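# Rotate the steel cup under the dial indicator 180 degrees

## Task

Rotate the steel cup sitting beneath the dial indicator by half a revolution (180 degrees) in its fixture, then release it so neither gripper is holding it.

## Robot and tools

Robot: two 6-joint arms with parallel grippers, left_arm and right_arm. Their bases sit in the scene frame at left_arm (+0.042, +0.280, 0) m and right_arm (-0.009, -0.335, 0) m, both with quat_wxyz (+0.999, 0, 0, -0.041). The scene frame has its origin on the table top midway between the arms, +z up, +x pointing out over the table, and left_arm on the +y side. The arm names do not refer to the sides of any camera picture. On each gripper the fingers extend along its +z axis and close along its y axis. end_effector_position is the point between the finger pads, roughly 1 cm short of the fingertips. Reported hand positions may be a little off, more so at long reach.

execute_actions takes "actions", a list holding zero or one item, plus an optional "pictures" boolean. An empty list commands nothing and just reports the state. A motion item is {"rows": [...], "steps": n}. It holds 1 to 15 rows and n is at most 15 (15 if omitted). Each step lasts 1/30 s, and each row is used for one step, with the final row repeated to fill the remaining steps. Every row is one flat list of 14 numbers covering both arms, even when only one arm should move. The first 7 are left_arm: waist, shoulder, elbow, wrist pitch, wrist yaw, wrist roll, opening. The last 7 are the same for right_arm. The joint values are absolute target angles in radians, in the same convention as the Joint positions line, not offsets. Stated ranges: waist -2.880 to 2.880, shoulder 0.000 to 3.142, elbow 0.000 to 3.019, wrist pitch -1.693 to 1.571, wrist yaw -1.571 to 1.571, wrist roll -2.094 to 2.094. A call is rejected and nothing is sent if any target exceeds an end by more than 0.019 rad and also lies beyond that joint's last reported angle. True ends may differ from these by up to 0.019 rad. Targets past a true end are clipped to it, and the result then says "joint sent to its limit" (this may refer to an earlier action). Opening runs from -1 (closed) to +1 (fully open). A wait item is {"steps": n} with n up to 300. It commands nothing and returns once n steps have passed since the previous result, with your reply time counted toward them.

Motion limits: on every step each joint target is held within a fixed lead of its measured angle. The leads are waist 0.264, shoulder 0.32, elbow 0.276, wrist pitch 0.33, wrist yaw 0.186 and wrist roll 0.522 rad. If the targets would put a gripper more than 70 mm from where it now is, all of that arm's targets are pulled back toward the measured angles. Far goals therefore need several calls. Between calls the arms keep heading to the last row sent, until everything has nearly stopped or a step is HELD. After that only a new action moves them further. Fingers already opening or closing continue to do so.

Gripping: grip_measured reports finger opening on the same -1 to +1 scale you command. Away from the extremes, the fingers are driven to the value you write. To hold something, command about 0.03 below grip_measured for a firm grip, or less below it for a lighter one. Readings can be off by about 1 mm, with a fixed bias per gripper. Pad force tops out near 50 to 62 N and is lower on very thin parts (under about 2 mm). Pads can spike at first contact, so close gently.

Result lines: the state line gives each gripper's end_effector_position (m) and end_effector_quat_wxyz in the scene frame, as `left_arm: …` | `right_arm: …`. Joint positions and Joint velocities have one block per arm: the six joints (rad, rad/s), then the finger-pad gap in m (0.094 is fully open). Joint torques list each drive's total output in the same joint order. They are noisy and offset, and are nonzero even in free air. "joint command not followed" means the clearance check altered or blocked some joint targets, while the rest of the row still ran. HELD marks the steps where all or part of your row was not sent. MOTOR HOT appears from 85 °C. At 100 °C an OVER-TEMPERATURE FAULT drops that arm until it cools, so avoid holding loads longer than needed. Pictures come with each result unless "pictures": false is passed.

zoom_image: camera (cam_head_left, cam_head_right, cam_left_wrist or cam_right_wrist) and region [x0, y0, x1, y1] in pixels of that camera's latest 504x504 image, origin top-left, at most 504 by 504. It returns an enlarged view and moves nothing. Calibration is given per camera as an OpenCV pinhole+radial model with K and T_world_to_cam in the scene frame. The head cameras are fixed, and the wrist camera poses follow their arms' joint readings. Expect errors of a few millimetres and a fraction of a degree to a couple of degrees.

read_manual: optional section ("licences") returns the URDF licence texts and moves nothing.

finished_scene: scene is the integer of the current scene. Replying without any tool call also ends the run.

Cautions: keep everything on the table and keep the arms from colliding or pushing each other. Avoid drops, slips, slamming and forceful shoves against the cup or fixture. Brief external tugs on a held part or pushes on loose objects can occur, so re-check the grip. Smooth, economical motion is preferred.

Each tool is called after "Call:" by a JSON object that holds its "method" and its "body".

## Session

Call:
{"method": "execute_actions", "body": {"actions": []}}

Scene clock: 0.00 s of 4800.00 s.
left_arm: end_effector_position=(+0.3891, +0.7380, +0.3513) grip_measured=+1.000 end_effector_quat_wxyz=(-0.454, +0.731, -0.506, +0.061) | right_arm: end_effector_position=(+0.4286, +0.5159, +0.2584) grip_measured=+1.000 end_effector_quat_wxyz=(-0.588, +0.799, +0.040, +0.121)
Joint positions: left_arm=[ 1.035  1.32   1.268 -0.571  0.098 -1.029  0.094] | right_arm=[ 1.113  2.413  2.404 -0.297 -0.371 -1.937  0.094]
Joint velocities: left_arm=[-0.015 -0.005 -0.002 -0.002 -0.051  0.007  0.   ] | right_arm=[-0.015  0.005  0.007 -0.002 -0.066  0.007  0.   ]
Joint torques (N m, as the arm reports them, + toward a larger angle): no reading
Motor temperatures (°C, as the motors report them): left_arm=[24 28 29 25 23 24] | right_arm=[23 25 24 24 25 24]
camera_calibration (this result's frames):
cam_left_wrist: T_world_to_cam=[[0.700032, 0.0809345, 0.70951, -0.578885], [0.0649796, -0.996654, 0.0495778, 0.695291], [0.711149, 0.0113977, -0.702949, 0.0870145], [0, 0, 0, 1]] pos_world=[0.298178, 0.738825, 0.437421]
cam_right_wrist: T_world_to_cam=[[-0.197392, 0.293665, 0.935306, -0.311283], [0.706782, -0.618516, 0.343363, -0.0652937], [0.679335, 0.728834, -0.0854671, -0.520937], [0, 0, 0, 1]] pos_world=[0.338594, 0.430704, 0.269041]

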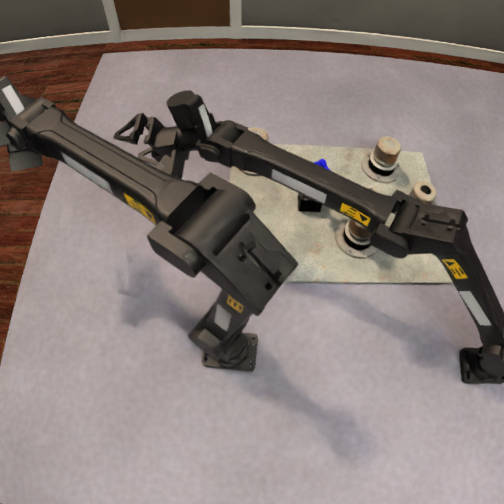

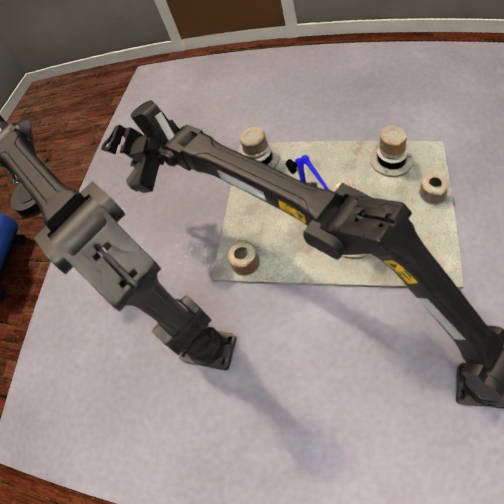

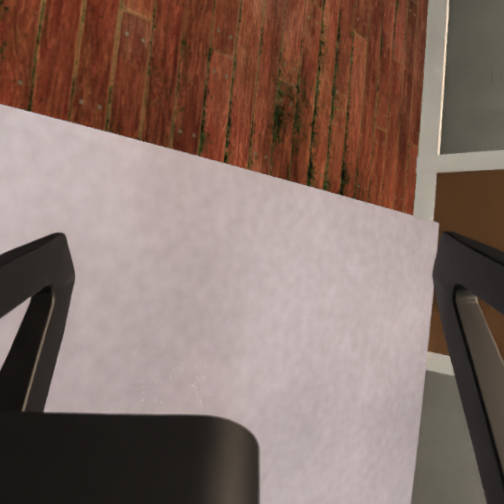

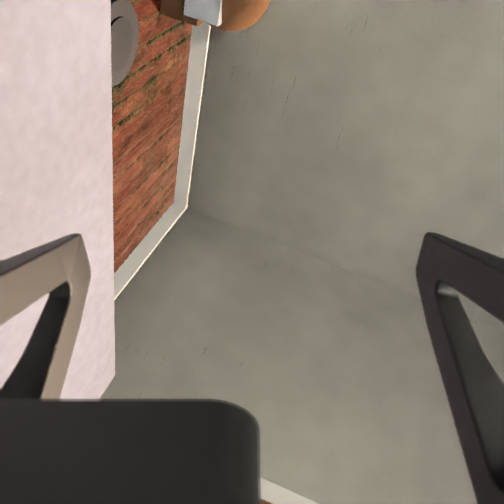

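Call:
{"method": "execute_actions", "body": {"actions": [{"rows":[[1.035,1.32,1.268,-0.571,0.098,-1.029,1,1.05,2.2,2.404,-0.297,-0.371,-1.937,1],[1.035,1.32,1.268,-0.571,0.098,-1.029,1,1.0,2.1,2.404,-0.297,-0.371,-1.937,1],[1.035,1.32,1.268,-0.571,0.098,-1.029,1,0.9,2.0,2.35,-0.2,0,-1.5,1],[1.035,1.32,1.268,-0.571,0.098,-1.029,1,0.7,1.8,2.2,0,0.3,-1,1]]}], "pictures": false}}

Call:
{"method": "execute_actions", "body": {"actions": [{"steps":25}], "pictures": false}}

Call:
{"method": "execute_actions", "body": {"actions": [{"rows":[[1.035,1.32,1.268,-0.571,0.098,-1.029,1,0.7,1.1,0.6,0.5,0.6,0,1]]}], "pictures": false}}

Call:
{"method": "execute_actions", "body": {"actions": [{"steps":75}], "pictures": false}}

Call:
{"method": "execute_actions", "body": {"actions": [{"rows":[[1.035,1.32,1.268,-0.571,0.098,-1.029,1,1.37,1.2,0.42,0.7,1.281,0,1]]}], "pictures": false}}

Call:
{"method": "execute_actions", "body": {"actions": [{"steps":20}], "pictures": false}}

Call:
{"method": "execute_actions", "body": {"actions": [{"rows":[[1.035,1.32,1.268,-0.571,0.098,-1.029,1,1.37,1.87,0.42,1.45,1.281,0,1]]}], "pictures": false}}

Call:
{"method": "execute_actions", "body": {"actions": [{"steps":15}]}}

Scene clock: 19.80 s of 4800.00 s.
left_arm: end_effector_position=(+0.3891, +0.7380, +0.3513) grip_measured=+1.000 end_effector_quat_wxyz=(-0.454, +0.731, -0.506, +0.061) | right_arm: end_effector_position=(+0.5422, +0.4336, +0.3339) grip_measured=+1.000 end_effector_quat_wxyz=(-0.611, +0.750, -0.160, +0.196)
Joint positions: left_arm=[ 1.035  1.32   1.268 -0.571  0.098 -1.029  0.094] | right_arm=[ 1.009  2.292  2.312 -0.199 -0.122 -1.692  0.094]
Joint velocities: left_arm=[ 0.005 -0.015  0.022  0.002 -0.007 -0.007  0.   ] | right_arm=[-0.357 -0.308 -0.129  0.139  0.344  0.52   0.   ]
Joint torques (N m, as the arm reports them, + toward a larger angle): left_arm=[  1.79 -13.05  10.07   1.69   0.03   0.1 ] | right_arm=[ -1.7  -25.06  11.71   3.02   0.08   0.23]
Motor temperatures (°C, as the motors report them): left_arm=[24 29 35 25 23 24] | right_arm=[23 29 29 24 25 24]
Steps of this call (steps 1 to 90: nothing new was sent; then 16.30 s passed at rest; steps 91 to 105: all 15 steps of this action). Readings (joint positions):
91: left_arm=[1.035 1.320 1.268 -0.571 0.098 -1.029] | right_arm=[1.113 2.410 2.404 -0.297 -0.371 -1.937]
92: left_arm=[1.035 1.320 1.268 -0.571 0.098 -1.029] | right_arm=[1.112 2.408 2.404 -0.297 -0.371 -1.937]
94: left_arm=[1.035 1.320 1.268 -0.571 0.098 -1.029] | right_arm=[1.109 2.398 2.395 -0.288 -0.333 -1.904]
98: left_arm=[1.035 1.320 1.268 -0.571 0.098 -1.029] | right_arm=[1.085 2.359 2.353 -0.245 -0.256 -1.825]
105: the state above

Scene clock: 20.63 s of 4800.00 s.
left_arm: end_effector_position=(+0.3891, +0.7380, +0.3513) grip_measured=+1.000 end_effector_quat_wxyz=(-0.454, +0.731, -0.506, +0.061) | right_arm: end_effector_position=(+0.6819, +0.1285, +0.6058) grip_measured=+1.000 end_effector_quat_wxyz=(+0.707, -0.444, +0.463, -0.299)
Joint positions: left_arm=[ 1.035  1.32   1.268 -0.571  0.098 -1.029  0.094] | right_arm=[ 0.731  1.961  2.244 -0.096  0.279 -1.217  0.094]
Joint velocities: left_arm=[ 0.005 -0.005  0.022 -0.012  0.022 -0.007  0.   ] | right_arm=[-0.132 -0.532 -0.1    0.222  0.081  0.579  0.   ]
Joint torques (N m, as the arm reports them, + toward a larger angle): left_arm=[  1.8  -13.05  10.07   1.69   0.03   0.1 ] | right_arm=[ -0.55 -21.35  11.26   2.98   0.11   0.25]
Motor temperatures (°C, as the motors report them): left_arm=[24 29 35 25 23 24] | right_arm=[23 29 29 24 25 24]
Steps of this call (steps 1 to 25: the robot went on to your last target). Readings (joint positions):
1: left_arm=[1.035 1.320 1.268 -0.571 0.098 -1.029] | right_arm=[0.996 2.282 2.309 -0.194 -0.104 -1.674]
2: left_arm=[1.035 1.320 1.268 -0.571 0.098 -1.029] | right_arm=[0.983 2.273 2.305 -0.189 -0.085 -1.655]
4: left_arm=[1.035 1.320 1.268 -0.571 0.098 -1.029] | right_arm=[0.955 2.253 2.300 -0.182 -0.047 -1.618]
8: left_arm=[1.035 1.320 1.268 -0.571 0.098 -1.029] | right_arm=[0.898 2.210 2.289 -0.168 0.033 -1.540]
25: the state above

Scene clock: 21.13 s of 4800.00 s.
left_arm: end_effector_position=(+0.3891, +0.7380, +0.3513) grip_measured=+1.000 end_effector_quat_wxyz=(-0.454, +0.731, -0.506, +0.061) | right_arm: end_effector_position=(+0.5063, -0.0690, +0.7533) grip_measured=+1.000 end_effector_quat_wxyz=(+0.857, -0.052, +0.496, -0.130)
Joint positions: left_arm=[ 1.035  1.32   1.268 -0.571  0.098 -1.029  0.094] | right_arm=[ 0.723  1.418  1.703  0.36   0.581 -0.646  0.094]
Joint velocities: left_arm=[-0.015 -0.015 -0.022 -0.017 -0.051  0.051  0.   ] | right_arm=[-0.015 -1.343 -1.219  0.491  0.095  1.282  0.   ]
Joint torques (N m, as the arm reports them, + toward a larger angle): left_arm=[  1.86 -13.05  10.06   1.69   0.03   0.1 ] | right_arm=[ -1.19 -12.08  10.97   1.99  -0.05   0.16]
Motor temperatures (°C, as the motors report them): left_arm=[24 29 35 25 23 24] | right_arm=[23 29 29 24 25 24]
Steps of this call (steps 1 to 15: all 15 steps of this action). Readings (joint positions):
1: left_arm=[1.035 1.320 1.268 -0.571 0.098 -1.029] | right_arm=[0.728 1.936 2.223 -0.069 0.313 -1.184]
2: left_arm=[1.035 1.320 1.268 -0.571 0.098 -1.029] | right_arm=[0.726 1.904 2.188 -0.033 0.350 -1.148]
4: left_arm=[1.035 1.320 1.268 -0.571 0.098 -1.029] | right_arm=[0.724 1.839 2.118 0.033 0.424 -1.077]
8: left_arm=[1.035 1.320 1.268 -0.571 0.098 -1.029] | right_arm=[0.723 1.702 1.977 0.171 0.527 -0.931]
15: the state above

Scene clock: 23.63 s of 4800.00 s.
left_arm: end_effector_position=(+0.3891, +0.7380, +0.3513) grip_measured=+1.000 end_effector_quat_wxyz=(-0.454, +0.731, -0.506, +0.061) | right_arm: end_effector_position=(+0.4203, -0.1418, +0.2991) grip_measured=+1.000 end_effector_quat_wxyz=(+0.694, -0.024, +0.719, -0.001)
Joint positions: left_arm=[ 1.035  1.32   1.268 -0.571  0.098 -1.029  0.094] | right_arm=[ 0.713  1.109  0.585  0.48   0.597 -0.009  0.094]
Joint velocities: left_arm=[ 0.005 -0.005 -0.007  0.007 -0.037  0.007  0.   ] | right_arm=[-0.005 -0.015 -0.002 -0.022  0.022 -0.022  0.   ]
Joint torques (N m, as the arm reports them, + toward a larger angle): left_arm=[  1.8  -13.06  10.07   1.69   0.03   0.1 ] | right_arm=[-1.46 -7.15 12.69  2.72  0.15  0.17]
Motor temperatures (°C, as the motors report them): left_arm=[24 29 35 25 23 24] | right_arm=[23 29 29 24 25 24]
Steps of this call (steps 1 to 60: the robot went on to your last target; steps 61 to 75: nothing new was sent). Readings (joint positions):
1: left_arm=[1.035 1.320 1.268 -0.571 0.098 -1.029] | right_arm=[0.723 1.371 1.660 0.376 0.583 -0.601]
2: left_arm=[1.035 1.320 1.268 -0.571 0.098 -1.029] | right_arm=[0.723 1.321 1.610 0.394 0.585 -0.543]
4: left_arm=[1.035 1.320 1.268 -0.571 0.098 -1.029] | right_arm=[0.722 1.201 1.469 0.441 0.590 -0.389]
8: left_arm=[1.035 1.320 1.268 -0.571 0.098 -1.029] | right_arm=[0.719 1.025 1.248 0.476 0.597 -0.240]
75: the state above
All arms were judged still, so your last target was given up. Only a new action makes them travel on or press farther. Fingers that are still opening or closing keep moving.

Scene clock: 24.13 s of 4800.00 s.
left_arm: end_effector_position=(+0.3891, +0.7380, +0.3513) grip_measured=+1.000 end_effector_quat_wxyz=(-0.454, +0.731, -0.506, +0.061) | right_arm: end_effector_position=(+0.2371, -0.0416, +0.2309) grip_measured=+1.000 end_effector_quat_wxyz=(+0.697, -0.050, +0.715, -0.020)
Joint positions: left_arm=[ 1.035  1.32   1.268 -0.571  0.098 -1.029  0.094] | right_arm=[ 1.4    1.199  0.43   0.675  1.275 -0.009  0.094]
Joint velocities: left_arm=[-0.015 -0.024 -0.007 -0.002 -0.022 -0.051  0.   ] | right_arm=[-0.151  0.005  0.002  0.017 -0.051  0.007  0.   ]
Joint torques (N m, as the arm reports them, + toward a larger angle): left_arm=[  1.82 -13.02  10.07   1.69   0.04   0.1 ] | right_arm=[-2.06 -5.85  8.55  2.45  0.28  0.16]
Motor temperatures (°C, as the motors report them): left_arm=[24 29 35 25 23 24] | right_arm=[23 28 29 24 25 24]
Steps of this call (steps 1 to 15: all 15 steps of this action). Readings (joint positions):
1: left_arm=[1.035 1.320 1.268 -0.571 0.098 -1.029] | right_arm=[0.728 1.114 0.575 0.507 0.657 -0.009]
2: left_arm=[1.035 1.320 1.268 -0.571 0.098 -1.029] | right_arm=[0.759 1.117 0.556 0.550 0.723 -0.009]
4: left_arm=[1.035 1.320 1.268 -0.571 0.098 -1.029] | right_arm=[0.857 1.133 0.509 0.603 0.859 -0.009]
8: left_arm=[1.035 1.320 1.268 -0.571 0.098 -1.029] | right_arm=[1.136 1.180 0.445 0.648 1.183 -0.009]
15: the state above

Scene clock: 24.80 s of 4800.00 s.
left_arm: end_effector_position=(+0.3891, +0.7380, +0.3513) grip_measured=+1.000 end_effector_quat_wxyz=(-0.454, +0.731, -0.506, +0.061) | right_arm: end_effector_position=(+0.2428, -0.0467, +0.2311) grip_measured=+1.000 end_effector_quat_wxyz=(+0.697, -0.041, +0.715, -0.027)
Joint positions: left_arm=[ 1.035  1.32   1.268 -0.571  0.098 -1.029  0.094] | right_arm=[ 1.381  1.199  0.43   0.677  1.277 -0.009  0.094]
Joint velocities: left_arm=[-0.015  0.005  0.007  0.002 -0.022 -0.022  0.   ] | right_arm=[-0.015  0.005 -0.007 -0.012 -0.007 -0.007  0.   ]
Joint torques (N m, as the arm reports them, + toward a larger angle): left_arm=[  1.83 -13.06  10.07   1.69   0.04   0.1 ] | right_arm=[-1.26 -5.82  8.58  2.51  0.24  0.16]
Motor temperatures (°C, as the motors report them): left_arm=[24 29 35 25 23 24] | right_arm=[23 28 29 24 25 24]
Steps of this call (steps 1 to 20: the robot went on to your last target). Readings (joint positions):
1: left_arm=[1.035 1.320 1.268 -0.571 0.098 -1.029] | right_arm=[1.394 1.199 0.430 0.676 1.276 -0.009]
2: left_arm=[1.035 1.320 1.268 -0.571 0.098 -1.029] | right_arm=[1.389 1.199 0.430 0.677 1.277 -0.009]
4: left_arm=[1.035 1.320 1.268 -0.571 0.098 -1.029] | right_arm=[1.382 1.199 0.430 0.677 1.277 -0.009]
8: left_arm=[1.035 1.320 1.268 -0.571 0.098 -1.029] | right_arm=[1.381 1.199 0.430 0.677 1.277 -0.009]
20: the state above

Scene clock: 25.30 s of 4800.00 s.
left_arm: end_effector_position=(+0.3891, +0.7380, +0.3513) grip_measured=+1.000 end_effector_quat_wxyz=(-0.454, +0.731, -0.506, +0.061) | right_arm: end_effector_position=(+0.2485, -0.0274, +0.0781) grip_measured=+1.000 end_effector_quat_wxyz=(+0.701, -0.030, +0.713, -0.018)
Joint positions: left_arm=[ 1.035  1.32   1.268 -0.571  0.098 -1.029  0.094] | right_arm=[ 1.38   1.902  0.419  1.42   1.281 -0.007  0.094]
Joint velocities: left_arm=[ 0.015  0.005 -0.002 -0.012 -0.007 -0.037  0.   ] | right_arm=[-0.005 -0.327 -0.022  0.134  0.037  0.066  0.   ]
Joint torques (N m, as the arm reports them, + toward a larger angle): left_arm=[  1.81 -13.08  10.07   1.68   0.04   0.1 ] | right_arm=[ -1.12 -10.43   3.21   2.37   0.05   0.14]
Motor temperatures (°C, as the motors report them): left_arm=[24 29 35 25 23 24] | right_arm=[23 28 29 24 25 24]
Steps of this call (steps 1 to 15: all 15 steps of this action). Readings (joint positions):
1: left_arm=[1.035 1.320 1.268 -0.571 0.098 -1.029] | right_arm=[1.381 1.225 0.429 0.745 1.282 -0.009]
2: left_arm=[1.035 1.320 1.268 -0.571 0.098 -1.029] | right_arm=[1.380 1.284 0.430 0.860 1.283 -0.008]
4: left_arm=[1.035 1.320 1.268 -0.571 0.098 -1.029] | right_arm=[1.380 1.455 0.432 1.076 1.283 -0.007]
8: left_arm=[1.035 1.320 1.268 -0.571 0.098 -1.029] | right_arm=[1.380 1.833 0.431 1.362 1.281 -0.007]
15: the state above

Scene clock: 25.80 s of 4800.00 s.
left_arm: end_effector_position=(+0.3891, +0.7380, +0.3513) grip_measured=+1.000 end_effector_quat_wxyz=(-0.454, +0.731, -0.506, +0.061) | right_arm: end_effector_position=(+0.2489, -0.0263, +0.0875) grip_measured=+1.000 end_effector_quat_wxyz=(+0.704, -0.018, +0.710, -0.007)
Joint positions: left_arm=[ 1.035  1.32   1.268 -0.571  0.098 -1.029  0.094] | right_arm=[ 1.38   1.878  0.419  1.43   1.281 -0.007  0.094]
Joint velocities: left_arm=[-0.005 -0.005 -0.012 -0.007 -0.022 -0.022  0.   ] | right_arm=[-0.005  0.005 -0.007  0.017  0.051  0.007  0.   ]
Joint torques (N m, as the arm reports them, + toward a larger angle): left_arm=[  1.79 -13.06  10.08   1.69   0.03   0.1 ] | right_arm=[ -1.26 -10.54   3.31   2.39   0.03   0.15]
Motor temperatures (°C, as the motors report them): left_arm=[24 29 35 25 23 24] | right_arm=[23 28 29 24 25 24]
Steps of this call (steps 1 to 15: the robot went on to your last target). Readings (joint positions):
1: left_arm=[1.035 1.320 1.268 -0.571 0.098 -1.029] | right_arm=[1.380 1.892 0.419 1.424 1.281 -0.007]
2: left_arm=[1.035 1.320 1.268 -0.571 0.098 -1.029] | right_arm=[1.380 1.885 0.419 1.427 1.281 -0.007]
4: left_arm=[1.035 1.320 1.268 -0.571 0.098 -1.029] | right_arm=[1.380 1.878 0.419 1.429 1.281 -0.007]
8: left_arm=[1.035 1.320 1.268 -0.571 0.098 -1.029] | right_arm=[1.380 1.878 0.419 1.430 1.281 -0.007]
15: the state above
camera_calibration (this result's frames):
cam_left_wrist: T_world_to_cam=[[0.700032, 0.0809345, 0.70951, -0.578885], [0.0649796, -0.996654, 0.0495778, 0.695291], [0.711149, 0.0113977, -0.702949, 0.0870145], [0, 0, 0, 1]] pos_world=[0.298178, 0.738825, 0.437421]
cam_right_wrist: T_world_to_cam=[[0.0041184, -0.999676, 0.0251124, -0.0322077], [-0.586523, -0.0227542, -0.809613, 0.223416], [0.809922, -0.0113947, -0.586427, -0.0263662], [0, 0, 0, 1]] pos_world=[0.152526, -0.0274141, 0.166228]

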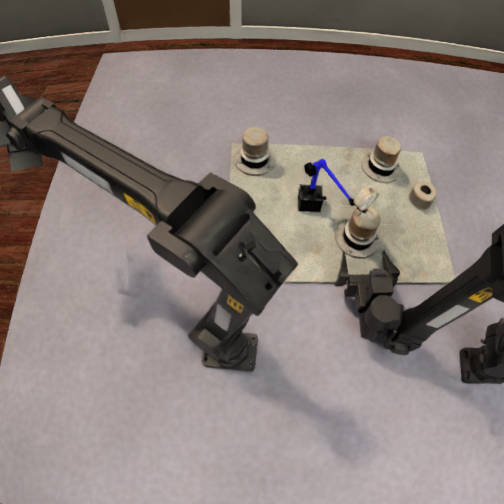

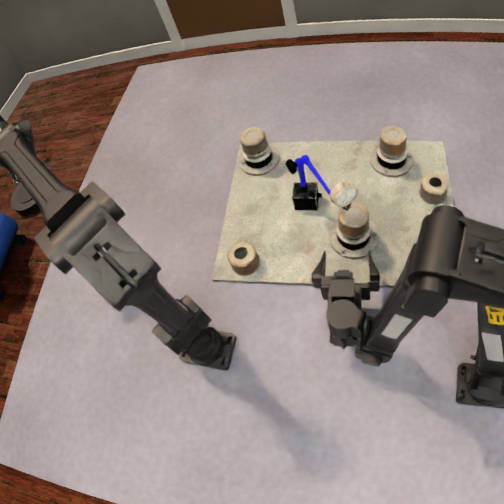

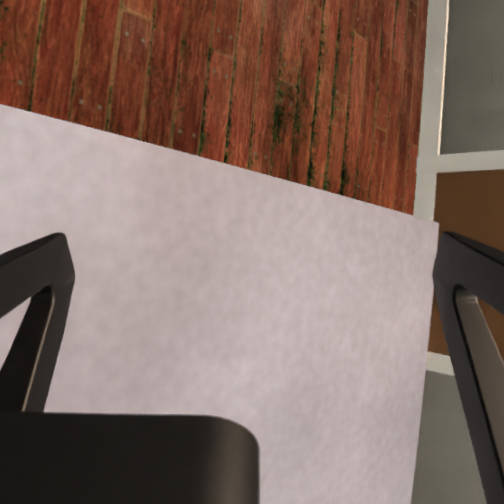

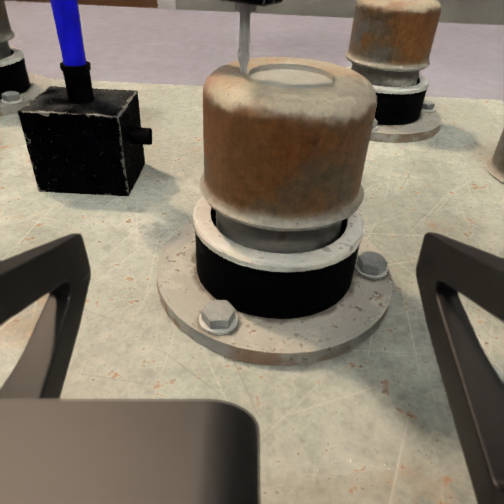

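Call:
{"method": "execute_actions", "body": {"actions": [{"rows":[[1.035,1.32,1.268,-0.571,0.098,-1.029,1,1.37,1.856,0.38,1.465,1.288,0,1],[1.035,1.32,1.268,-0.571,0.098,-1.029,1,1.37,1.856,0.38,1.465,1.288,0,1],[1.035,1.32,1.268,-0.571,0.098,-1.029,1,1.37,1.856,0.38,1.465,1.288,0,1],[1.035,1.32,1.268,-0.571,0.098,-1.029,1,1.37,1.856,0.38,1.465,1.288,0,1],[1.035,1.32,1.268,-0.571,0.098,-1.029,1,1.33,1.857,0.39,1.46,1.25,0,1],[1.035,1.32,1.268,-0.571,0.098,-1.029,1,1.3,1.858,0.4,1.455,1.22,0,1],[1.035,1.32,1.268,-0.571,0.098,-1.029,1,1.27,1.86,0.412,1.45,1.19,0,1],[1.035,1.32,1.268,-0.571,0.098,-1.029,1,1.24,1.862,0.425,1.44,1.16,0,1],[1.035,1.32,1.268,-0.571,0.098,-1.029,1,1.21,1.864,0.44,1.43,1.13,0,1],[1.035,1.32,1.268,-0.571,0.098,-1.029,1,1.18,1.866,0.457,1.42,1.1,0,1],[1.035,1.32,1.268,-0.571,0.098,-1.029,1,1.15,1.869,0.476,1.41,1.07,0,1],[1.035,1.32,1.268,-0.571,0.098,-1.029,1,1.112,1.872,0.497,1.4,1.035,0,1]]}], "pictures": false}}

Call:
{"method": "execute_actions", "body": {"actions": [{"steps":15}]}}

Scene clock: 53.90 s of 4800.00 s.
left_arm: end_effector_position=(+0.3891, +0.7380, +0.3513) grip_measured=+1.000 end_effector_quat_wxyz=(-0.454, +0.731, -0.506, +0.061) | right_arm: end_effector_position=(+0.3399, -0.0459, +0.0988) grip_measured=+1.000 end_effector_quat_wxyz=(+0.711, +0.010, +0.703, -0.001)
Joint positions: left_arm=[ 1.035  1.32   1.268 -0.571  0.098 -1.029  0.094] | right_arm=[ 1.109  1.876  0.481  1.418  1.041 -0.007  0.094]
Joint velocities: left_arm=[-0.005  0.005 -0.012  0.002  0.007 -0.066  0.   ] | right_arm=[-0.415 -0.005  0.266 -0.022 -0.022 -0.037  0.   ]
Joint torques (N m, as the arm reports them, + toward a larger angle): left_arm=[  1.82 -13.05  10.06   1.69   0.03   0.1 ] | right_arm=[  1.72 -10.73   4.05   1.06  -0.21   0.14]
Motor temperatures (°C, as the motors report them): left_arm=[24 29 35 25 23 24] | right_arm=[23 27 25 24 25 24]
Steps of this call (steps 1 to 15: the robot went on to your last target; steps 16 to 90: nothing new was sent; then 24.60 s passed at rest; steps 91 to 105: all 15 steps of this action). Readings (joint positions):
91: left_arm=[1.035 1.320 1.268 -0.571 0.098 -1.029] | right_arm=[1.380 1.878 0.416 1.432 1.281 -0.007]
92: left_arm=[1.035 1.320 1.268 -0.571 0.098 -1.029] | right_arm=[1.380 1.877 0.408 1.436 1.282 -0.007]
94: left_arm=[1.035 1.320 1.268 -0.571 0.098 -1.029] | right_arm=[1.380 1.876 0.393 1.440 1.284 -0.007]
98: left_arm=[1.035 1.320 1.268 -0.571 0.098 -1.029] | right_arm=[1.324 1.876 0.393 1.440 1.185 -0.007]
105: the state above

Scene clock: 54.40 s of 4800.00 s.
left_arm: end_effector_position=(+0.3891, +0.7380, +0.3513) grip_measured=+1.000 end_effector_quat_wxyz=(-0.454, +0.731, -0.506, +0.061) | right_arm: end_effector_position=(+0.3440, -0.0464, +0.1000) grip_measured=+1.000 end_effector_quat_wxyz=(+0.712, +0.014, +0.702, -0.002)
Joint positions: left_arm=[ 1.035  1.32   1.268 -0.571  0.098 -1.029  0.094] | right_arm=[ 1.099  1.876  0.488  1.415  1.038 -0.007  0.094]
Joint velocities: left_arm=[ 0.005 -0.005 -0.007 -0.022 -0.066 -0.066  0.   ] | right_arm=[-0.015 -0.005 -0.012  0.002 -0.007 -0.037  0.   ]
Joint torques (N m, as the arm reports them, + toward a larger angle): left_arm=[  1.83 -13.08  10.07   1.71   0.03   0.1 ] | right_arm=[  0.56 -10.36   4.87   1.13  -0.18   0.13]
Motor temperatures (°C, as the motors report them): left_arm=[24 29 35 25 23 24] | right_arm=[23 27 25 24 25 24]
Steps of this call (steps 1 to 15: the robot went on to your last target). Readings (joint positions):
1: left_arm=[1.035 1.320 1.268 -0.571 0.098 -1.029] | right_arm=[1.099 1.876 0.487 1.417 1.040 -0.007]
2: left_arm=[1.035 1.320 1.268 -0.571 0.098 -1.029] | right_arm=[1.097 1.876 0.488 1.417 1.039 -0.007]
4: left_arm=[1.035 1.320 1.268 -0.571 0.098 -1.029] | right_arm=[1.099 1.876 0.488 1.416 1.039 -0.007]
8: left_arm=[1.035 1.320 1.268 -0.571 0.098 -1.029] | right_arm=[1.099 1.876 0.488 1.415 1.038 -0.007]
15: the state above
All arms were judged still, so your last target was given up. Only a new action makes them travel on or press farther. Fingers that are still opening or closing keep moving.
camera_calibration (this result's frames):
cam_left_wrist: T_world_to_cam=[[0.700032, 0.0809345, 0.70951, -0.578885], [0.0649796, -0.996654, 0.0495778, 0.695291], [0.711149, 0.0113977, -0.702949, 0.0870145], [0, 0, 0, 1]] pos_world=[0.298178, 0.738825, 0.437421]
cam_right_wrist: T_world_to_cam=[[-0.0334996, -0.999055, -0.0276847, -0.0347536], [-0.567683, 0.0418186, -0.822185, 0.286659], [0.822566, -0.0118267, -0.568547, -0.102468], [0, 0, 0, 1]] pos_world=[0.245854, -0.0479203, 0.176466]

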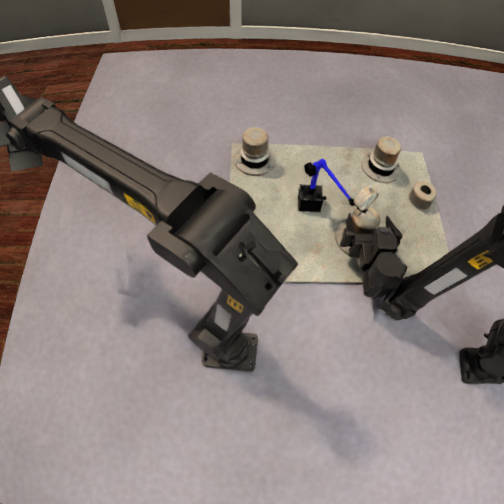

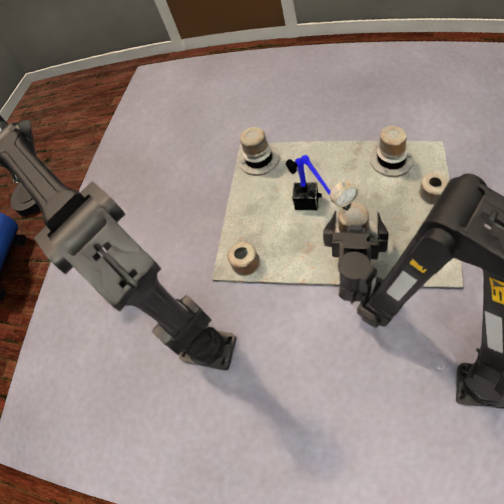

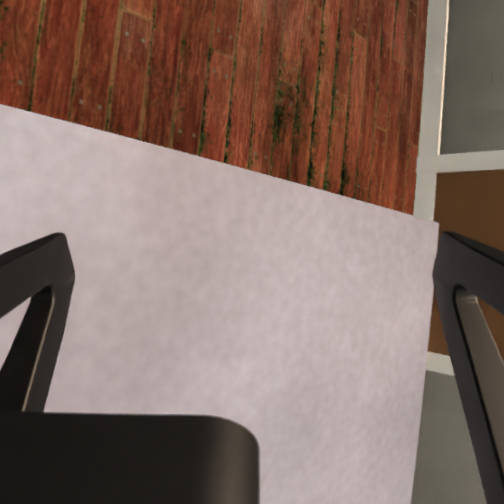

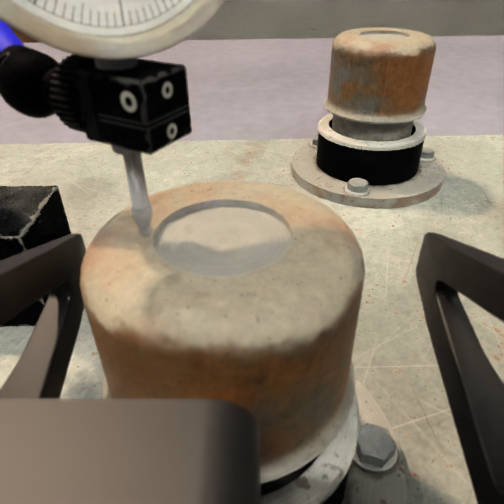

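Call:
{"method": "execute_actions", "body": {"actions": [{"rows":[[1.035,1.32,1.268,-0.571,0.098,-1.029,1,1.132,1.873,0.495,1.4,1.051,0,1]],"steps":12}]}}

Call:
{"method": "execute_actions", "body": {"actions": [{"rows":[[1.035,1.32,1.268,-0.571,0.098,-1.029,1,1.132,1.873,0.495,1.4,1.051,0,0.39]]}], "pictures": false}}

Call:
{"method": "execute_actions", "body": {"actions": [{"rows":[[1.035,1.32,1.268,-0.571,0.098,-1.029,1,1.095,1.867,0.46,1.415,0.93,0,0.39],[1.035,1.32,1.268,-0.571,0.098,-1.029,1,1.095,1.867,0.46,1.415,0.93,0,0.39],[1.035,1.32,1.268,-0.571,0.098,-1.029,1,1.06,1.861,0.43,1.44,0.8,0,0.39],[1.035,1.32,1.268,-0.571,0.098,-1.029,1,1.06,1.861,0.43,1.44,0.8,0,0.39],[1.035,1.32,1.268,-0.571,0.098,-1.029,1,1.025,1.855,0.395,1.46,0.68,0,0.39],[1.035,1.32,1.268,-0.571,0.098,-1.029,1,1.025,1.855,0.395,1.46,0.68,0,0.39],[1.035,1.32,1.268,-0.571,0.098,-1.029,1,0.985,1.849,0.362,1.485,0.554,0,0.39],[1.035,1.32,1.268,-0.571,0.098,-1.029,1,0.985,1.849,0.362,1.485,0.554,0,0.39],[1.035,1.32,1.268,-0.571,0.098,-1.029,1,0.92,1.846,0.345,1.495,0.38,0,0.39],[1.035,1.32,1.268,-0.571,0.098,-1.029,1,0.92,1.846,0.345,1.495,0.38,0,0.39],[1.035,1.32,1.268,-0.571,0.098,-1.029,1,0.855,1.843,0.33,1.505,0.2,0,0.39],[1.035,1.32,1.268,-0.571,0.098,-1.029,1,0.855,1.843,0.33,1.505,0.2,0,0.39],[1.035,1.32,1.268,-0.571,0.098,-1.029,1,0.79,1.84,0.322,1.515,0.03,0,0.39],[1.035,1.32,1.268,-0.571,0.098,-1.029,1,0.79,1.84,0.322,1.515,0.03,0,0.39],[1.035,1.32,1.268,-0.571,0.098,-1.029,1,0.722,1.838,0.318,1.524,-0.147,0,0.39]]}], "pictures": false}}

Call:
{"method": "execute_actions", "body": {"actions": [{"rows":[[1.035,1.32,1.268,-0.571,0.098,-1.029,1,0.722,1.838,0.318,1.524,-0.147,0,0.39],[1.035,1.32,1.268,-0.571,0.098,-1.029,1,0.665,1.843,0.345,1.51,-0.3,0,0.39],[1.035,1.32,1.268,-0.571,0.098,-1.029,1,0.665,1.843,0.345,1.51,-0.3,0,0.39],[1.035,1.32,1.268,-0.571,0.098,-1.029,1,0.61,1.847,0.37,1.495,-0.455,0,0.39],[1.035,1.32,1.268,-0.571,0.098,-1.029,1,0.61,1.847,0.37,1.495,-0.455,0,0.39],[1.035,1.32,1.268,-0.571,0.098,-1.029,1,0.56,1.851,0.395,1.478,-0.61,0,0.39],[1.035,1.32,1.268,-0.571,0.098,-1.029,1,0.51,1.856,0.422,1.46,-0.762,0,0.39],[1.035,1.32,1.268,-0.571,0.098,-1.029,1,0.51,1.856,0.422,1.46,-0.762,0,0.39],[1.035,1.32,1.268,-0.571,0.098,-1.029,1,0.478,1.864,0.46,1.43,-0.89,0,0.39],[1.035,1.32,1.268,-0.571,0.098,-1.029,1,0.478,1.864,0.46,1.43,-0.89,0,0.39],[1.035,1.32,1.268,-0.571,0.098,-1.029,1,0.447,1.873,0.5,1.4,-1.015,0,0.39],[1.035,1.32,1.268,-0.571,0.098,-1.029,1,0.447,1.873,0.5,1.4,-1.015,0,0.39],[1.035,1.32,1.268,-0.571,0.098,-1.029,1,0.42,1.883,0.543,1.365,-1.135,0,0.39],[1.035,1.32,1.268,-0.571,0.098,-1.029,1,0.42,1.883,0.543,1.365,-1.135,0,0.39],[1.035,1.32,1.268,-0.571,0.098,-1.029,1,0.398,1.895,0.588,1.33,-1.253,0,0.39]]}], "pictures": false}}

Call:
{"method": "execute_actions", "body": {"actions": [{"steps":12}]}}

Scene clock: 94.10 s of 4800.00 s.
left_arm: end_effector_position=(+0.3891, +0.7380, +0.3513) grip_measured=+1.000 end_effector_quat_wxyz=(-0.454, +0.731, -0.506, +0.061) | right_arm: end_effector_position=(+0.3374, -0.0400, +0.1000) grip_measured=+1.000 end_effector_quat_wxyz=(+0.712, +0.009, +0.702, +0.003)
Joint positions: left_arm=[ 1.035  1.32   1.268 -0.571  0.098 -1.029  0.094] | right_arm=[ 1.122  1.876  0.488  1.415  1.047 -0.007  0.094]
Joint velocities: left_arm=[-0.015 -0.005  0.012  0.007 -0.022  0.037  0.   ] | right_arm=[-0.015 -0.005 -0.007 -0.002 -0.022 -0.095  0.   ]
Joint torques (N m, as the arm reports them, + toward a larger angle): left_arm=[  1.79 -13.08  10.07   1.69   0.03   0.1 ] | right_arm=[  0.34 -10.47   4.76   1.11   0.16   0.14]
Motor temperatures (°C, as the motors report them): left_arm=[24 29 36 25 23 24] | right_arm=[23 27 25 24 25 24]
Steps of this call (steps 1 to 90: nothing new was sent; then 36.30 s passed at rest; steps 91 to 102: all 12 steps of this action). Readings (joint positions):
91: left_arm=[1.035 1.320 1.268 -0.571 0.098 -1.029] | right_arm=[1.101 1.876 0.488 1.415 1.043 -0.007]
92: left_arm=[1.035 1.320 1.268 -0.571 0.098 -1.029] | right_arm=[1.104 1.876 0.488 1.415 1.046 -0.007]
94: left_arm=[1.035 1.320 1.268 -0.571 0.098 -1.029] | right_arm=[1.113 1.876 0.488 1.415 1.047 -0.007]
98: left_arm=[1.035 1.320 1.268 -0.571 0.098 -1.029] | right_arm=[1.122 1.876 0.488 1.415 1.047 -0.007]
102: the state above
camera_calibration (this result's frames):
cam_left_wrist: T_world_to_cam=[[0.700032, 0.0809345, 0.70951, -0.578885], [0.0649796, -0.996654, 0.0495778, 0.695291], [0.711149, 0.0113977, -0.702949, 0.0870145], [0, 0, 0, 1]] pos_world=[0.298178, 0.738825, 0.437421]
cam_right_wrist: T_world_to_cam=[[-0.0193978, -0.999425, -0.0277997, -0.033309], [-0.568381, 0.033898, -0.822067, 0.282529], [0.822537, -0.000145449, -0.568712, -0.0964995], [0, 0, 0, 1]] pos_world=[0.239312, -0.0428811, 0.176451]

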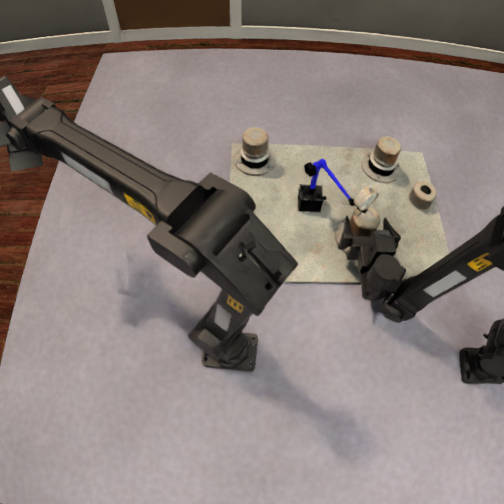

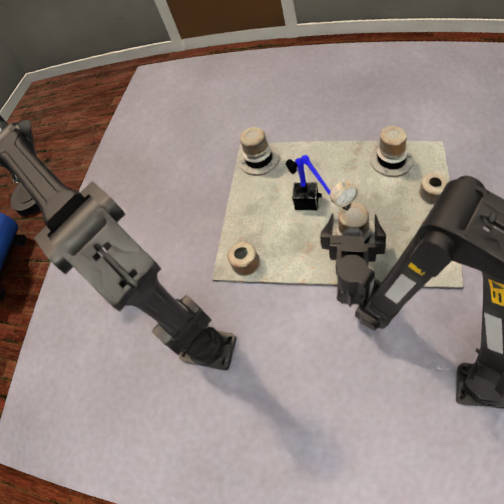

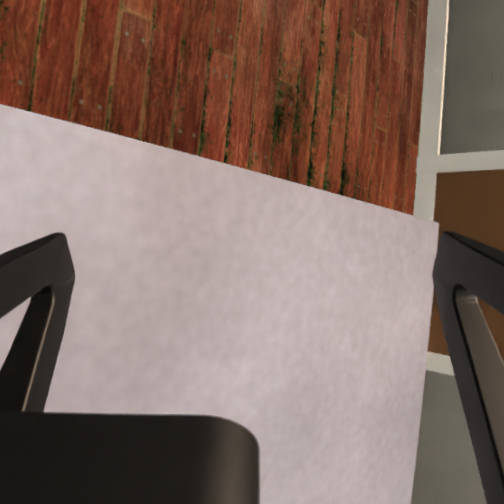

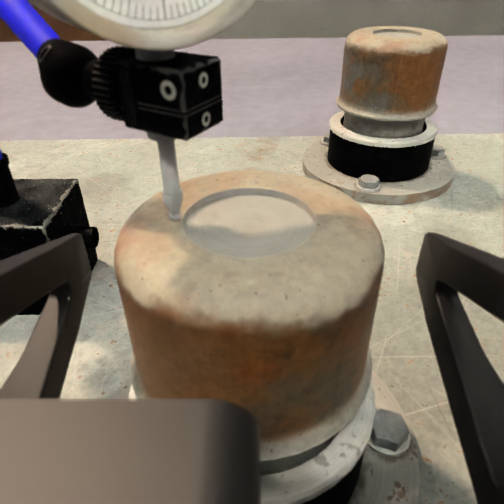

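Scene clock: 94.60 s of 4800.00 s.
left_arm: end_effector_position=(+0.3891, +0.7380, +0.3513) grip_measured=+1.000 end_effector_quat_wxyz=(-0.454, +0.731, -0.506, +0.061) | right_arm: end_effector_position=(+0.3373, -0.0396, +0.0999) grip_measured=+0.447 end_effector_quat_wxyz=(+0.712, +0.008, +0.702, +0.004)
Joint positions: left_arm=[ 1.035  1.32   1.268 -0.571  0.098 -1.029  0.094] | right_arm=[ 1.122  1.876  0.488  1.415  1.045 -0.007  0.068]
Joint velocities: left_arm=[ 0.005 -0.034  0.007 -0.012  0.022  0.007  0.   ] | right_arm=[-0.005 -0.015  0.012 -0.012 -0.051  0.051 -0.001]
Joint torques (N m, as the arm reports them, + toward a larger angle): left_arm=[  1.78 -13.07  10.08   1.69   0.03   0.1 ] | right_arm=[  0.25 -10.53   4.75   1.14   0.26   0.14]
Motor temperatures (°C, as the motors report them): left_arm=[24 29 36 25 23 24] | right_arm=[23 27 25 24 25 24]
Steps of this call (steps 1 to 15: all 15 steps of this action). Readings (joint positions):
1: left_arm=[1.035 1.320 1.268 -0.571 0.098 -1.029] | right_arm=[1.122 1.876 0.488 1.415 1.047 -0.007]
2: left_arm=[1.035 1.320 1.268 -0.571 0.098 -1.029] | right_arm=[1.122 1.876 0.488 1.415 1.047 -0.007]
4: left_arm=[1.035 1.320 1.268 -0.571 0.098 -1.029] | right_arm=[1.122 1.876 0.488 1.415 1.045 -0.007]
8: left_arm=[1.035 1.320 1.268 -0.571 0.098 -1.029] | right_arm=[1.122 1.876 0.488 1.415 1.045 -0.007]
15: the state above

Scene clock: 95.10 s of 4800.00 s.
left_arm: end_effector_position=(+0.3891, +0.7380, +0.3513) grip_measured=+1.000 end_effector_quat_wxyz=(-0.454, +0.731, -0.506, +0.061) | right_arm: end_effector_position=(+0.3371, -0.0411, +0.0999) grip_measured=+0.447 end_effector_quat_wxyz=(+0.668, -0.238, +0.662, +0.245)
Joint positions: left_arm=[ 1.035  1.32   1.268 -0.571  0.098 -1.029  0.094] | right_arm=[0.793 1.833 0.321 1.523 0.014 0.006 0.068]
Joint velocities: left_arm=[ 0.005 -0.005  0.022 -0.002 -0.022  0.022  0.   ] | right_arm=[-1.138  0.005 -0.017  0.017 -2.571 -0.022  0.001]
Joint torques (N m, as the arm reports them, + toward a larger angle): left_arm=[  1.82 -13.06  10.05   1.7    0.03   0.1 ] | right_arm=[-0.6  -8.75  3.22  1.82 -0.12  0.01]
Motor temperatures (°C, as the motors report them): left_arm=[24 29 36 25 23 24] | right_arm=[23 27 25 24 25 24]
Steps of this call (steps 1 to 15: all 15 steps of this action). Readings (joint positions):
1: left_arm=[1.035 1.320 1.268 -0.571 0.098 -1.029] | right_arm=[1.118 1.875 0.482 1.417 1.016 -0.007]
2: left_arm=[1.035 1.320 1.268 -0.571 0.098 -1.029] | right_arm=[1.109 1.869 0.471 1.420 0.981 -0.006]
4: left_arm=[1.035 1.320 1.268 -0.571 0.098 -1.029] | right_arm=[1.080 1.857 0.437 1.437 0.862 -0.002]
8: left_arm=[1.035 1.320 1.268 -0.571 0.098 -1.029] | right_arm=[1.004 1.842 0.376 1.478 0.602 0.002]
15: the state above

Scene clock: 95.60 s of 4800.00 s.
left_arm: end_effector_position=(+0.3891, +0.7380, +0.3513) grip_measured=+1.000 end_effector_quat_wxyz=(-0.454, +0.731, -0.506, +0.061) | right_arm: end_effector_position=(+0.3386, -0.0431, +0.1019) grip_measured=+0.447 end_effector_quat_wxyz=(+0.523, -0.485, +0.510, +0.481)
Joint positions: left_arm=[ 1.035  1.32   1.268 -0.571  0.098 -1.029  0.094] | right_arm=[ 0.427  1.874  0.524  1.373 -1.16   0.004  0.068]
Joint velocities: left_arm=[ 0.005 -0.005  0.012 -0.022 -0.007  0.051  0.   ] | right_arm=[-0.435  0.142  0.769 -0.589 -2.015 -0.022  0.   ]
Joint torques (N m, as the arm reports them, + toward a larger angle): left_arm=[  1.8  -13.07  10.06   1.69   0.03   0.1 ] | right_arm=[-0.67 -9.66  6.19  1.72 -1.12  0.02]
Motor temperatures (°C, as the motors report them): left_arm=[24 29 36 25 23 24] | right_arm=[23 27 25 24 25 24]
Steps of this call (steps 1 to 15: all 15 steps of this action). Readings (joint positions):
1: left_arm=[1.035 1.320 1.268 -0.571 0.098 -1.029] | right_arm=[0.758 1.833 0.321 1.523 -0.074 0.006]
2: left_arm=[1.035 1.320 1.268 -0.571 0.098 -1.029] | right_arm=[0.725 1.833 0.323 1.523 -0.163 0.006]
4: left_arm=[1.035 1.320 1.268 -0.571 0.098 -1.029] | right_arm=[0.665 1.834 0.335 1.514 -0.326 0.005]
8: left_arm=[1.035 1.320 1.268 -0.571 0.098 -1.029] | right_arm=[0.545 1.843 0.386 1.475 -0.675 0.004]
15: the state above

Scene clock: 96.00 s of 4800.00 s.
left_arm: end_effector_position=(+0.3891, +0.7380, +0.3513) grip_measured=+1.000 end_effector_quat_wxyz=(-0.454, +0.731, -0.506, +0.061) | right_arm: end_effector_position=(+0.3397, -0.0429, +0.1006) grip_measured=+0.447 end_effector_quat_wxyz=(-0.501, +0.504, -0.494, -0.501)
Joint positions: left_arm=[ 1.035  1.32   1.268 -0.571  0.098 -1.029  0.094] | right_arm=[ 0.414  1.886  0.561  1.341 -1.25   0.005  0.068]
Joint velocities: left_arm=[ 0.005  0.005  0.017 -0.002  0.037 -0.051  0.   ] | right_arm=[ 0.005 -0.005 -0.032  0.007  0.022 -0.022 -0.   ]
Joint torques (N m, as the arm reports them, + toward a larger angle): left_arm=[  1.79 -13.04  10.06   1.7    0.03   0.1 ] | right_arm=[ -1.64 -10.29   7.15   1.18  -0.12   0.01]
Motor temperatures (°C, as the motors report them): left_arm=[24 29 36 25 23 24] | right_arm=[23 27 25 24 25 24]
Steps of this call (steps 1 to 12: the robot went on to your last target). Readings (joint positions):
1: left_arm=[1.035 1.320 1.268 -0.571 0.098 -1.029] | right_arm=[0.418 1.880 0.546 1.357 -1.216 0.004]
2: left_arm=[1.035 1.320 1.268 -0.571 0.098 -1.029] | right_arm=[0.415 1.885 0.557 1.347 -1.244 0.005]
4: left_arm=[1.035 1.320 1.268 -0.571 0.098 -1.029] | right_arm=[0.414 1.886 0.561 1.341 -1.250 0.005]
8: left_arm=[1.035 1.320 1.268 -0.571 0.098 -1.029] | right_arm=[0.414 1.886 0.561 1.341 -1.250 0.005]
12: the state above
camera_calibration (this result's frames):
cam_left_wrist: T_world_to_cam=[[0.700032, 0.0809345, 0.70951, -0.578885], [0.0649796, -0.996654, 0.0495778, 0.695291], [0.711149, 0.0113977, -0.702949, 0.0870145], [0, 0, 0, 1]] pos_world=[0.298178, 0.738825, 0.437421]
cam_right_wrist: T_world_to_cam=[[0.999998, -0.0015312, -0.0010862, -0.342344], [-0.00176998, -0.576134, -0.817353, 0.0652838], [0.000625732, 0.817353, -0.576136, 0.216983], [0, 0, 0, 1]] pos_world=[0.342323, -0.140264, 0.178]

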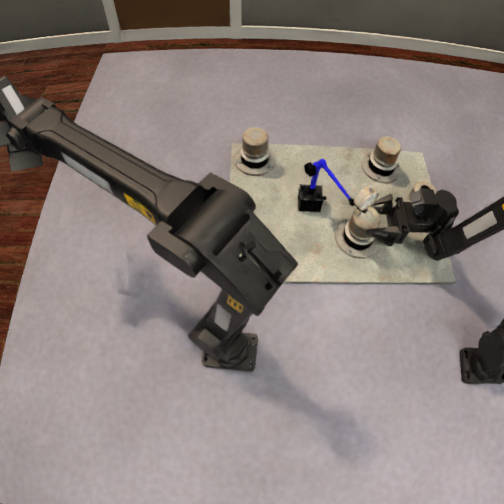

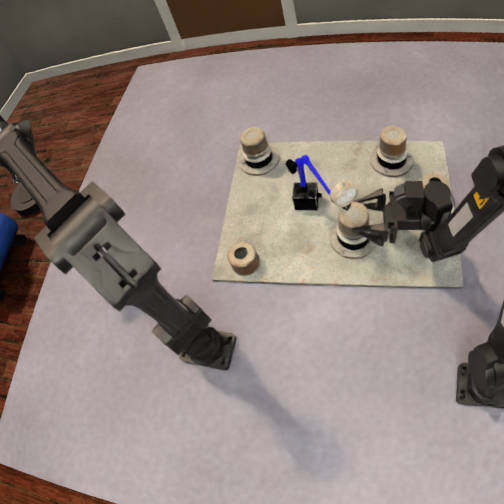

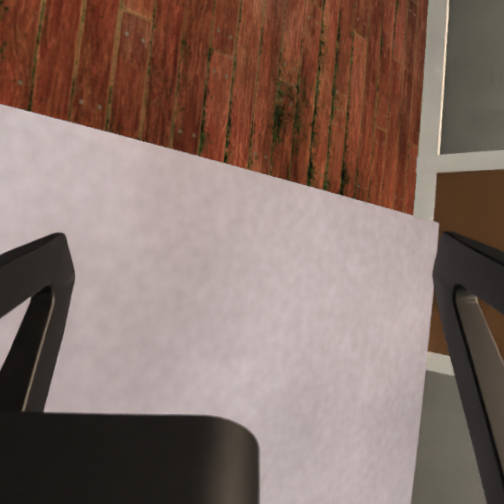

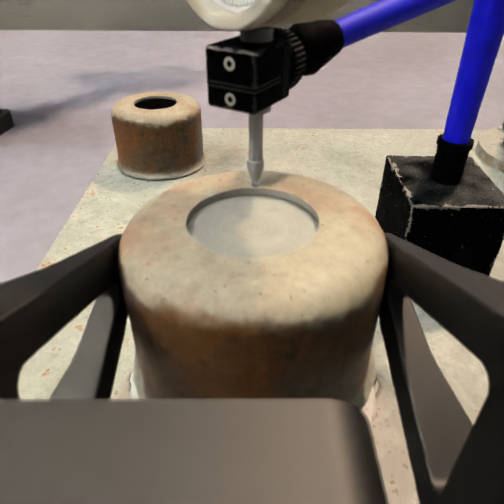

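Call:
{"method": "execute_actions", "body": {"actions": [{"rows":[[1.035,1.32,1.268,-0.571,0.098,-1.029,1,0.414,1.886,0.561,1.341,-1.25,0,1],[1.035,1.32,1.268,-0.571,0.098,-1.029,1,0.414,1.886,0.561,1.341,-1.25,0,1],[1.035,1.32,1.268,-0.571,0.098,-1.029,1,0.414,1.886,0.561,1.341,-1.25,0,1],[1.035,1.32,1.268,-0.571,0.098,-1.029,1,0.414,1.886,0.561,1.341,-1.25,0,1],[1.035,1.32,1.268,-0.571,0.098,-1.029,1,0.414,1.886,0.561,1.341,-1.25,0,1],[1.035,1.32,1.268,-0.571,0.098,-1.029,1,0.45,1.872,0.51,1.375,-1.135,0,1],[1.035,1.32,1.268,-0.571,0.098,-1.029,1,0.475,1.862,0.47,1.405,-1.015,0,1],[1.035,1.32,1.268,-0.571,0.098,-1.029,1,0.505,1.853,0.43,1.435,-0.89,0,1],[1.035,1.32,1.268,-0.571,0.098,-1.029,1,0.54,1.846,0.395,1.46,-0.762,0,1],[1.035,1.32,1.268,-0.571,0.098,-1.029,1,0.54,1.846,0.395,1.46,-0.762,0,1],[1.035,1.32,1.268,-0.571,0.098,-1.029,1,0.59,1.842,0.37,1.478,-0.61,0,1],[1.035,1.32,1.268,-0.571,0.098,-1.029,1,0.64,1.838,0.348,1.495,-0.455,0,1],[1.035,1.32,1.268,-0.571,0.098,-1.029,1,0.695,1.835,0.33,1.51,-0.3,0,1],[1.035,1.32,1.268,-0.571,0.098,-1.029,1,0.75,1.833,0.32,1.524,-0.147,0,1]]}], "pictures": false}}

Call:
{"method": "execute_actions", "body": {"actions": [{"rows":[[1.035,1.32,1.268,-0.571,0.098,-1.029,1,0.75,1.833,0.32,1.524,-0.147,0,1],[1.035,1.32,1.268,-0.571,0.098,-1.029,1,0.815,1.836,0.335,1.515,0.03,0,1],[1.035,1.32,1.268,-0.571,0.098,-1.029,1,0.815,1.836,0.335,1.515,0.03,0,1],[1.035,1.32,1.268,-0.571,0.098,-1.029,1,0.88,1.84,0.35,1.505,0.2,0,1],[1.035,1.32,1.268,-0.571,0.098,-1.029,1,0.88,1.84,0.35,1.505,0.2,0,1],[1.035,1.32,1.268,-0.571,0.098,-1.029,1,0.945,1.844,0.367,1.495,0.38,0,1],[1.035,1.32,1.268,-0.571,0.098,-1.029,1,0.945,1.844,0.367,1.495,0.38,0,1],[1.035,1.32,1.268,-0.571,0.098,-1.029,1,1.005,1.849,0.385,1.485,0.554,0,1],[1.035,1.32,1.268,-0.571,0.098,-1.029,1,1.005,1.849,0.385,1.485,0.554,0,1],[1.035,1.32,1.268,-0.571,0.098,-1.029,1,1.04,1.857,0.415,1.46,0.68,0,1],[1.035,1.32,1.268,-0.571,0.098,-1.029,1,1.07,1.865,0.445,1.44,0.8,0,1],[1.035,1.32,1.268,-0.571,0.098,-1.029,1,1.1,1.873,0.475,1.42,0.93,0,1],[1.035,1.32,1.268,-0.571,0.098,-1.029,1,1.125,1.883,0.505,1.4,1.045,0,1]]}], "pictures": false}}

Call:
{"method": "execute_actions", "body": {"actions": [{"steps":12}]}}

Scene clock: 119.23 s of 4800.00 s.
left_arm: end_effector_position=(+0.3891, +0.7380, +0.3513) grip_measured=+1.000 end_effector_quat_wxyz=(-0.454, +0.731, -0.506, +0.061) | right_arm: end_effector_position=(+0.3317, -0.0359, +0.0821) grip_measured=+1.000 end_effector_quat_wxyz=(+0.618, -0.313, +0.650, +0.313)
Joint positions: left_arm=[ 1.035  1.32   1.268 -0.571  0.098 -1.029  0.094] | right_arm=[ 0.687  1.86   0.337  1.48  -0.313  0.007  0.094]
Joint velocities: left_arm=[ 0.005  0.005 -0.002 -0.017  0.007  0.022  0.   ] | right_arm=[ 1.372 -0.054 -0.281  0.276  2.278 -0.066  0.   ]
Joint torques (N m, as the arm reports them, + toward a larger angle): left_arm=[  1.84 -13.03  10.07   1.7    0.03   0.1 ] | right_arm=[ -2.42 -10.6    3.02   2.88  -0.1   -0.01]
Motor temperatures (°C, as the motors report them): left_arm=[24 29 36 25 23 24] | right_arm=[23 27 25 24 25 24]
Steps of this call (steps 1 to 30: the robot went on to your last target; steps 31 to 90: nothing new was sent; then 19.73 s passed at rest; steps 91 to 105: all 15 steps of this action). Readings (joint positions):
91: left_arm=[1.035 1.320 1.268 -0.571 0.098 -1.029] | right_arm=[0.414 1.886 0.561 1.341 -1.250 0.005]
92: left_arm=[1.035 1.320 1.268 -0.571 0.098 -1.029] | right_arm=[0.414 1.886 0.561 1.341 -1.250 0.005]
94: left_arm=[1.035 1.320 1.268 -0.571 0.098 -1.029] | right_arm=[0.414 1.886 0.561 1.341 -1.250 0.005]
98: left_arm=[1.035 1.320 1.268 -0.571 0.098 -1.029] | right_arm=[0.441 1.879 0.502 1.376 -1.022 0.008]
105: the state above

Scene clock: 119.73 s of 4800.00 s.
left_arm: end_effector_position=(+0.3891, +0.7380, +0.3513) grip_measured=+1.000 end_effector_quat_wxyz=(-0.454, +0.731, -0.506, +0.061) | right_arm: end_effector_position=(+0.3361, -0.0417, +0.1038) grip_measured=+1.000 end_effector_quat_wxyz=(+0.713, +0.006, +0.700, +0.018)
Joint positions: left_arm=[ 1.035  1.32   1.268 -0.571  0.098 -1.029  0.094] | right_arm=[1.116 1.861 0.471 1.425 1.016 0.004 0.094]
Joint velocities: left_arm=[ 0.005 -0.015  0.017 -0.012 -0.037  0.037  0.   ] | right_arm=[ 0.386  0.024  0.545 -0.178  0.579  0.037  0.   ]
Joint torques (N m, as the arm reports them, + toward a larger angle): left_arm=[  1.81 -13.05  10.07   1.7    0.04   0.1 ] | right_arm=[-1.68 -8.82  4.01  1.28  0.25  0.02]
Motor temperatures (°C, as the motors report them): left_arm=[24 29 36 25 23 24] | right_arm=[23 27 25 24 25 24]
Steps of this call (steps 1 to 15: all 15 steps of this action). Readings (joint positions):
1: left_arm=[1.035 1.320 1.268 -0.571 0.098 -1.029] | right_arm=[0.727 1.858 0.330 1.488 -0.223 0.007]
2: left_arm=[1.035 1.320 1.268 -0.571 0.098 -1.029] | right_arm=[0.760 1.857 0.328 1.489 -0.120 0.006]
4: left_arm=[1.035 1.320 1.268 -0.571 0.098 -1.029] | right_arm=[0.814 1.856 0.330 1.489 0.065 0.006]
8: left_arm=[1.035 1.320 1.268 -0.571 0.098 -1.029] | right_arm=[0.925 1.856 0.342 1.489 0.424 0.006]
15: the state above

Scene clock: 120.13 s of 4800.00 s.
left_arm: end_effector_position=(+0.3891, +0.7380, +0.3513) grip_measured=+1.000 end_effector_quat_wxyz=(-0.454, +0.731, -0.506, +0.061) | right_arm: end_effector_position=(+0.3370, -0.0322, +0.1082) grip_measured=+1.000 end_effector_quat_wxyz=(+0.716, +0.015, +0.697, +0.020)
Joint positions: left_arm=[ 1.035  1.32   1.268 -0.571  0.098 -1.029  0.094] | right_arm=[1.131 1.862 0.499 1.416 1.041 0.004 0.094]
Joint velocities: left_arm=[-0.015 -0.005  0.012  0.012 -0.007  0.051  0.   ] | right_arm=[-0.005 -0.005 -0.027  0.002  0.007 -0.007  0.   ]
Joint torques (N m, as the arm reports them, + toward a larger angle): left_arm=[  1.83 -13.06  10.07   1.69   0.03   0.1 ] | right_arm=[-0.63 -9.11  4.95  1.07  0.13  0.  ]
Motor temperatures (°C, as the motors report them): left_arm=[24 29 36 25 23 24] | right_arm=[23 27 25 24 25 24]
Steps of this call (steps 1 to 12: the robot went on to your last target). Readings (joint positions):
1: left_arm=[1.035 1.320 1.268 -0.571 0.098 -1.029] | right_arm=[1.126 1.862 0.487 1.421 1.029 0.004]
2: left_arm=[1.035 1.320 1.268 -0.571 0.098 -1.029] | right_arm=[1.130 1.862 0.496 1.419 1.034 0.004]
4: left_arm=[1.035 1.320 1.268 -0.571 0.098 -1.029] | right_arm=[1.131 1.862 0.499 1.417 1.039 0.004]
8: left_arm=[1.035 1.320 1.268 -0.571 0.098 -1.029] | right_arm=[1.131 1.862 0.499 1.416 1.041 0.004]
12: the state above
camera_calibration (this result's frames):
cam_left_wrist: T_world_to_cam=[[0.700032, 0.0809345, 0.70951, -0.578885], [0.0649796, -0.996654, 0.0495778, 0.695291], [0.711149, 0.0113977, -0.702949, 0.0870145], [0, 0, 0, 1]] pos_world=[0.298178, 0.738825, 0.437421]
cam_right_wrist: T_world_to_cam=[[-0.00451248, -0.998147, -0.06068, -0.0267293], [-0.558552, 0.0528483, -0.827784, 0.286672], [0.829457, 0.0301576, -0.557756, -0.0940698], [0, 0, 0, 1]] pos_world=[0.238028, -0.0389929, 0.183212]

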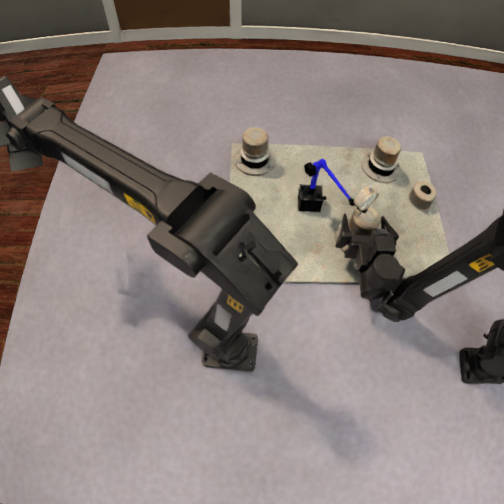

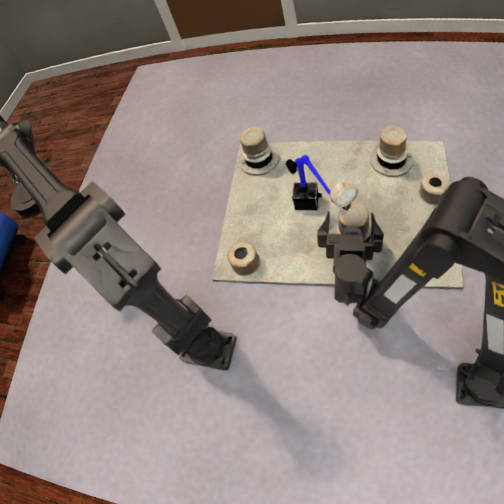

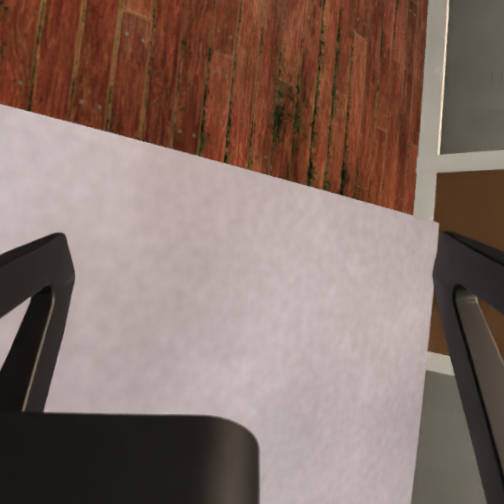

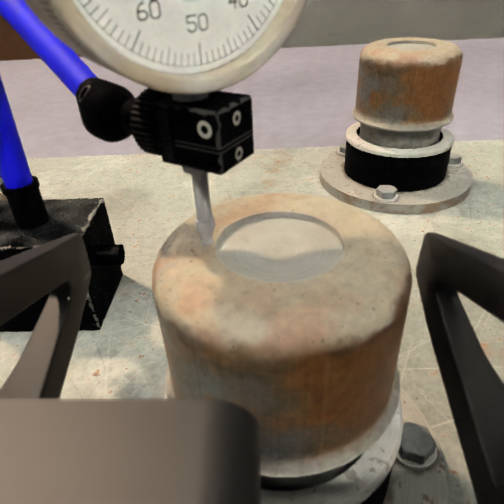

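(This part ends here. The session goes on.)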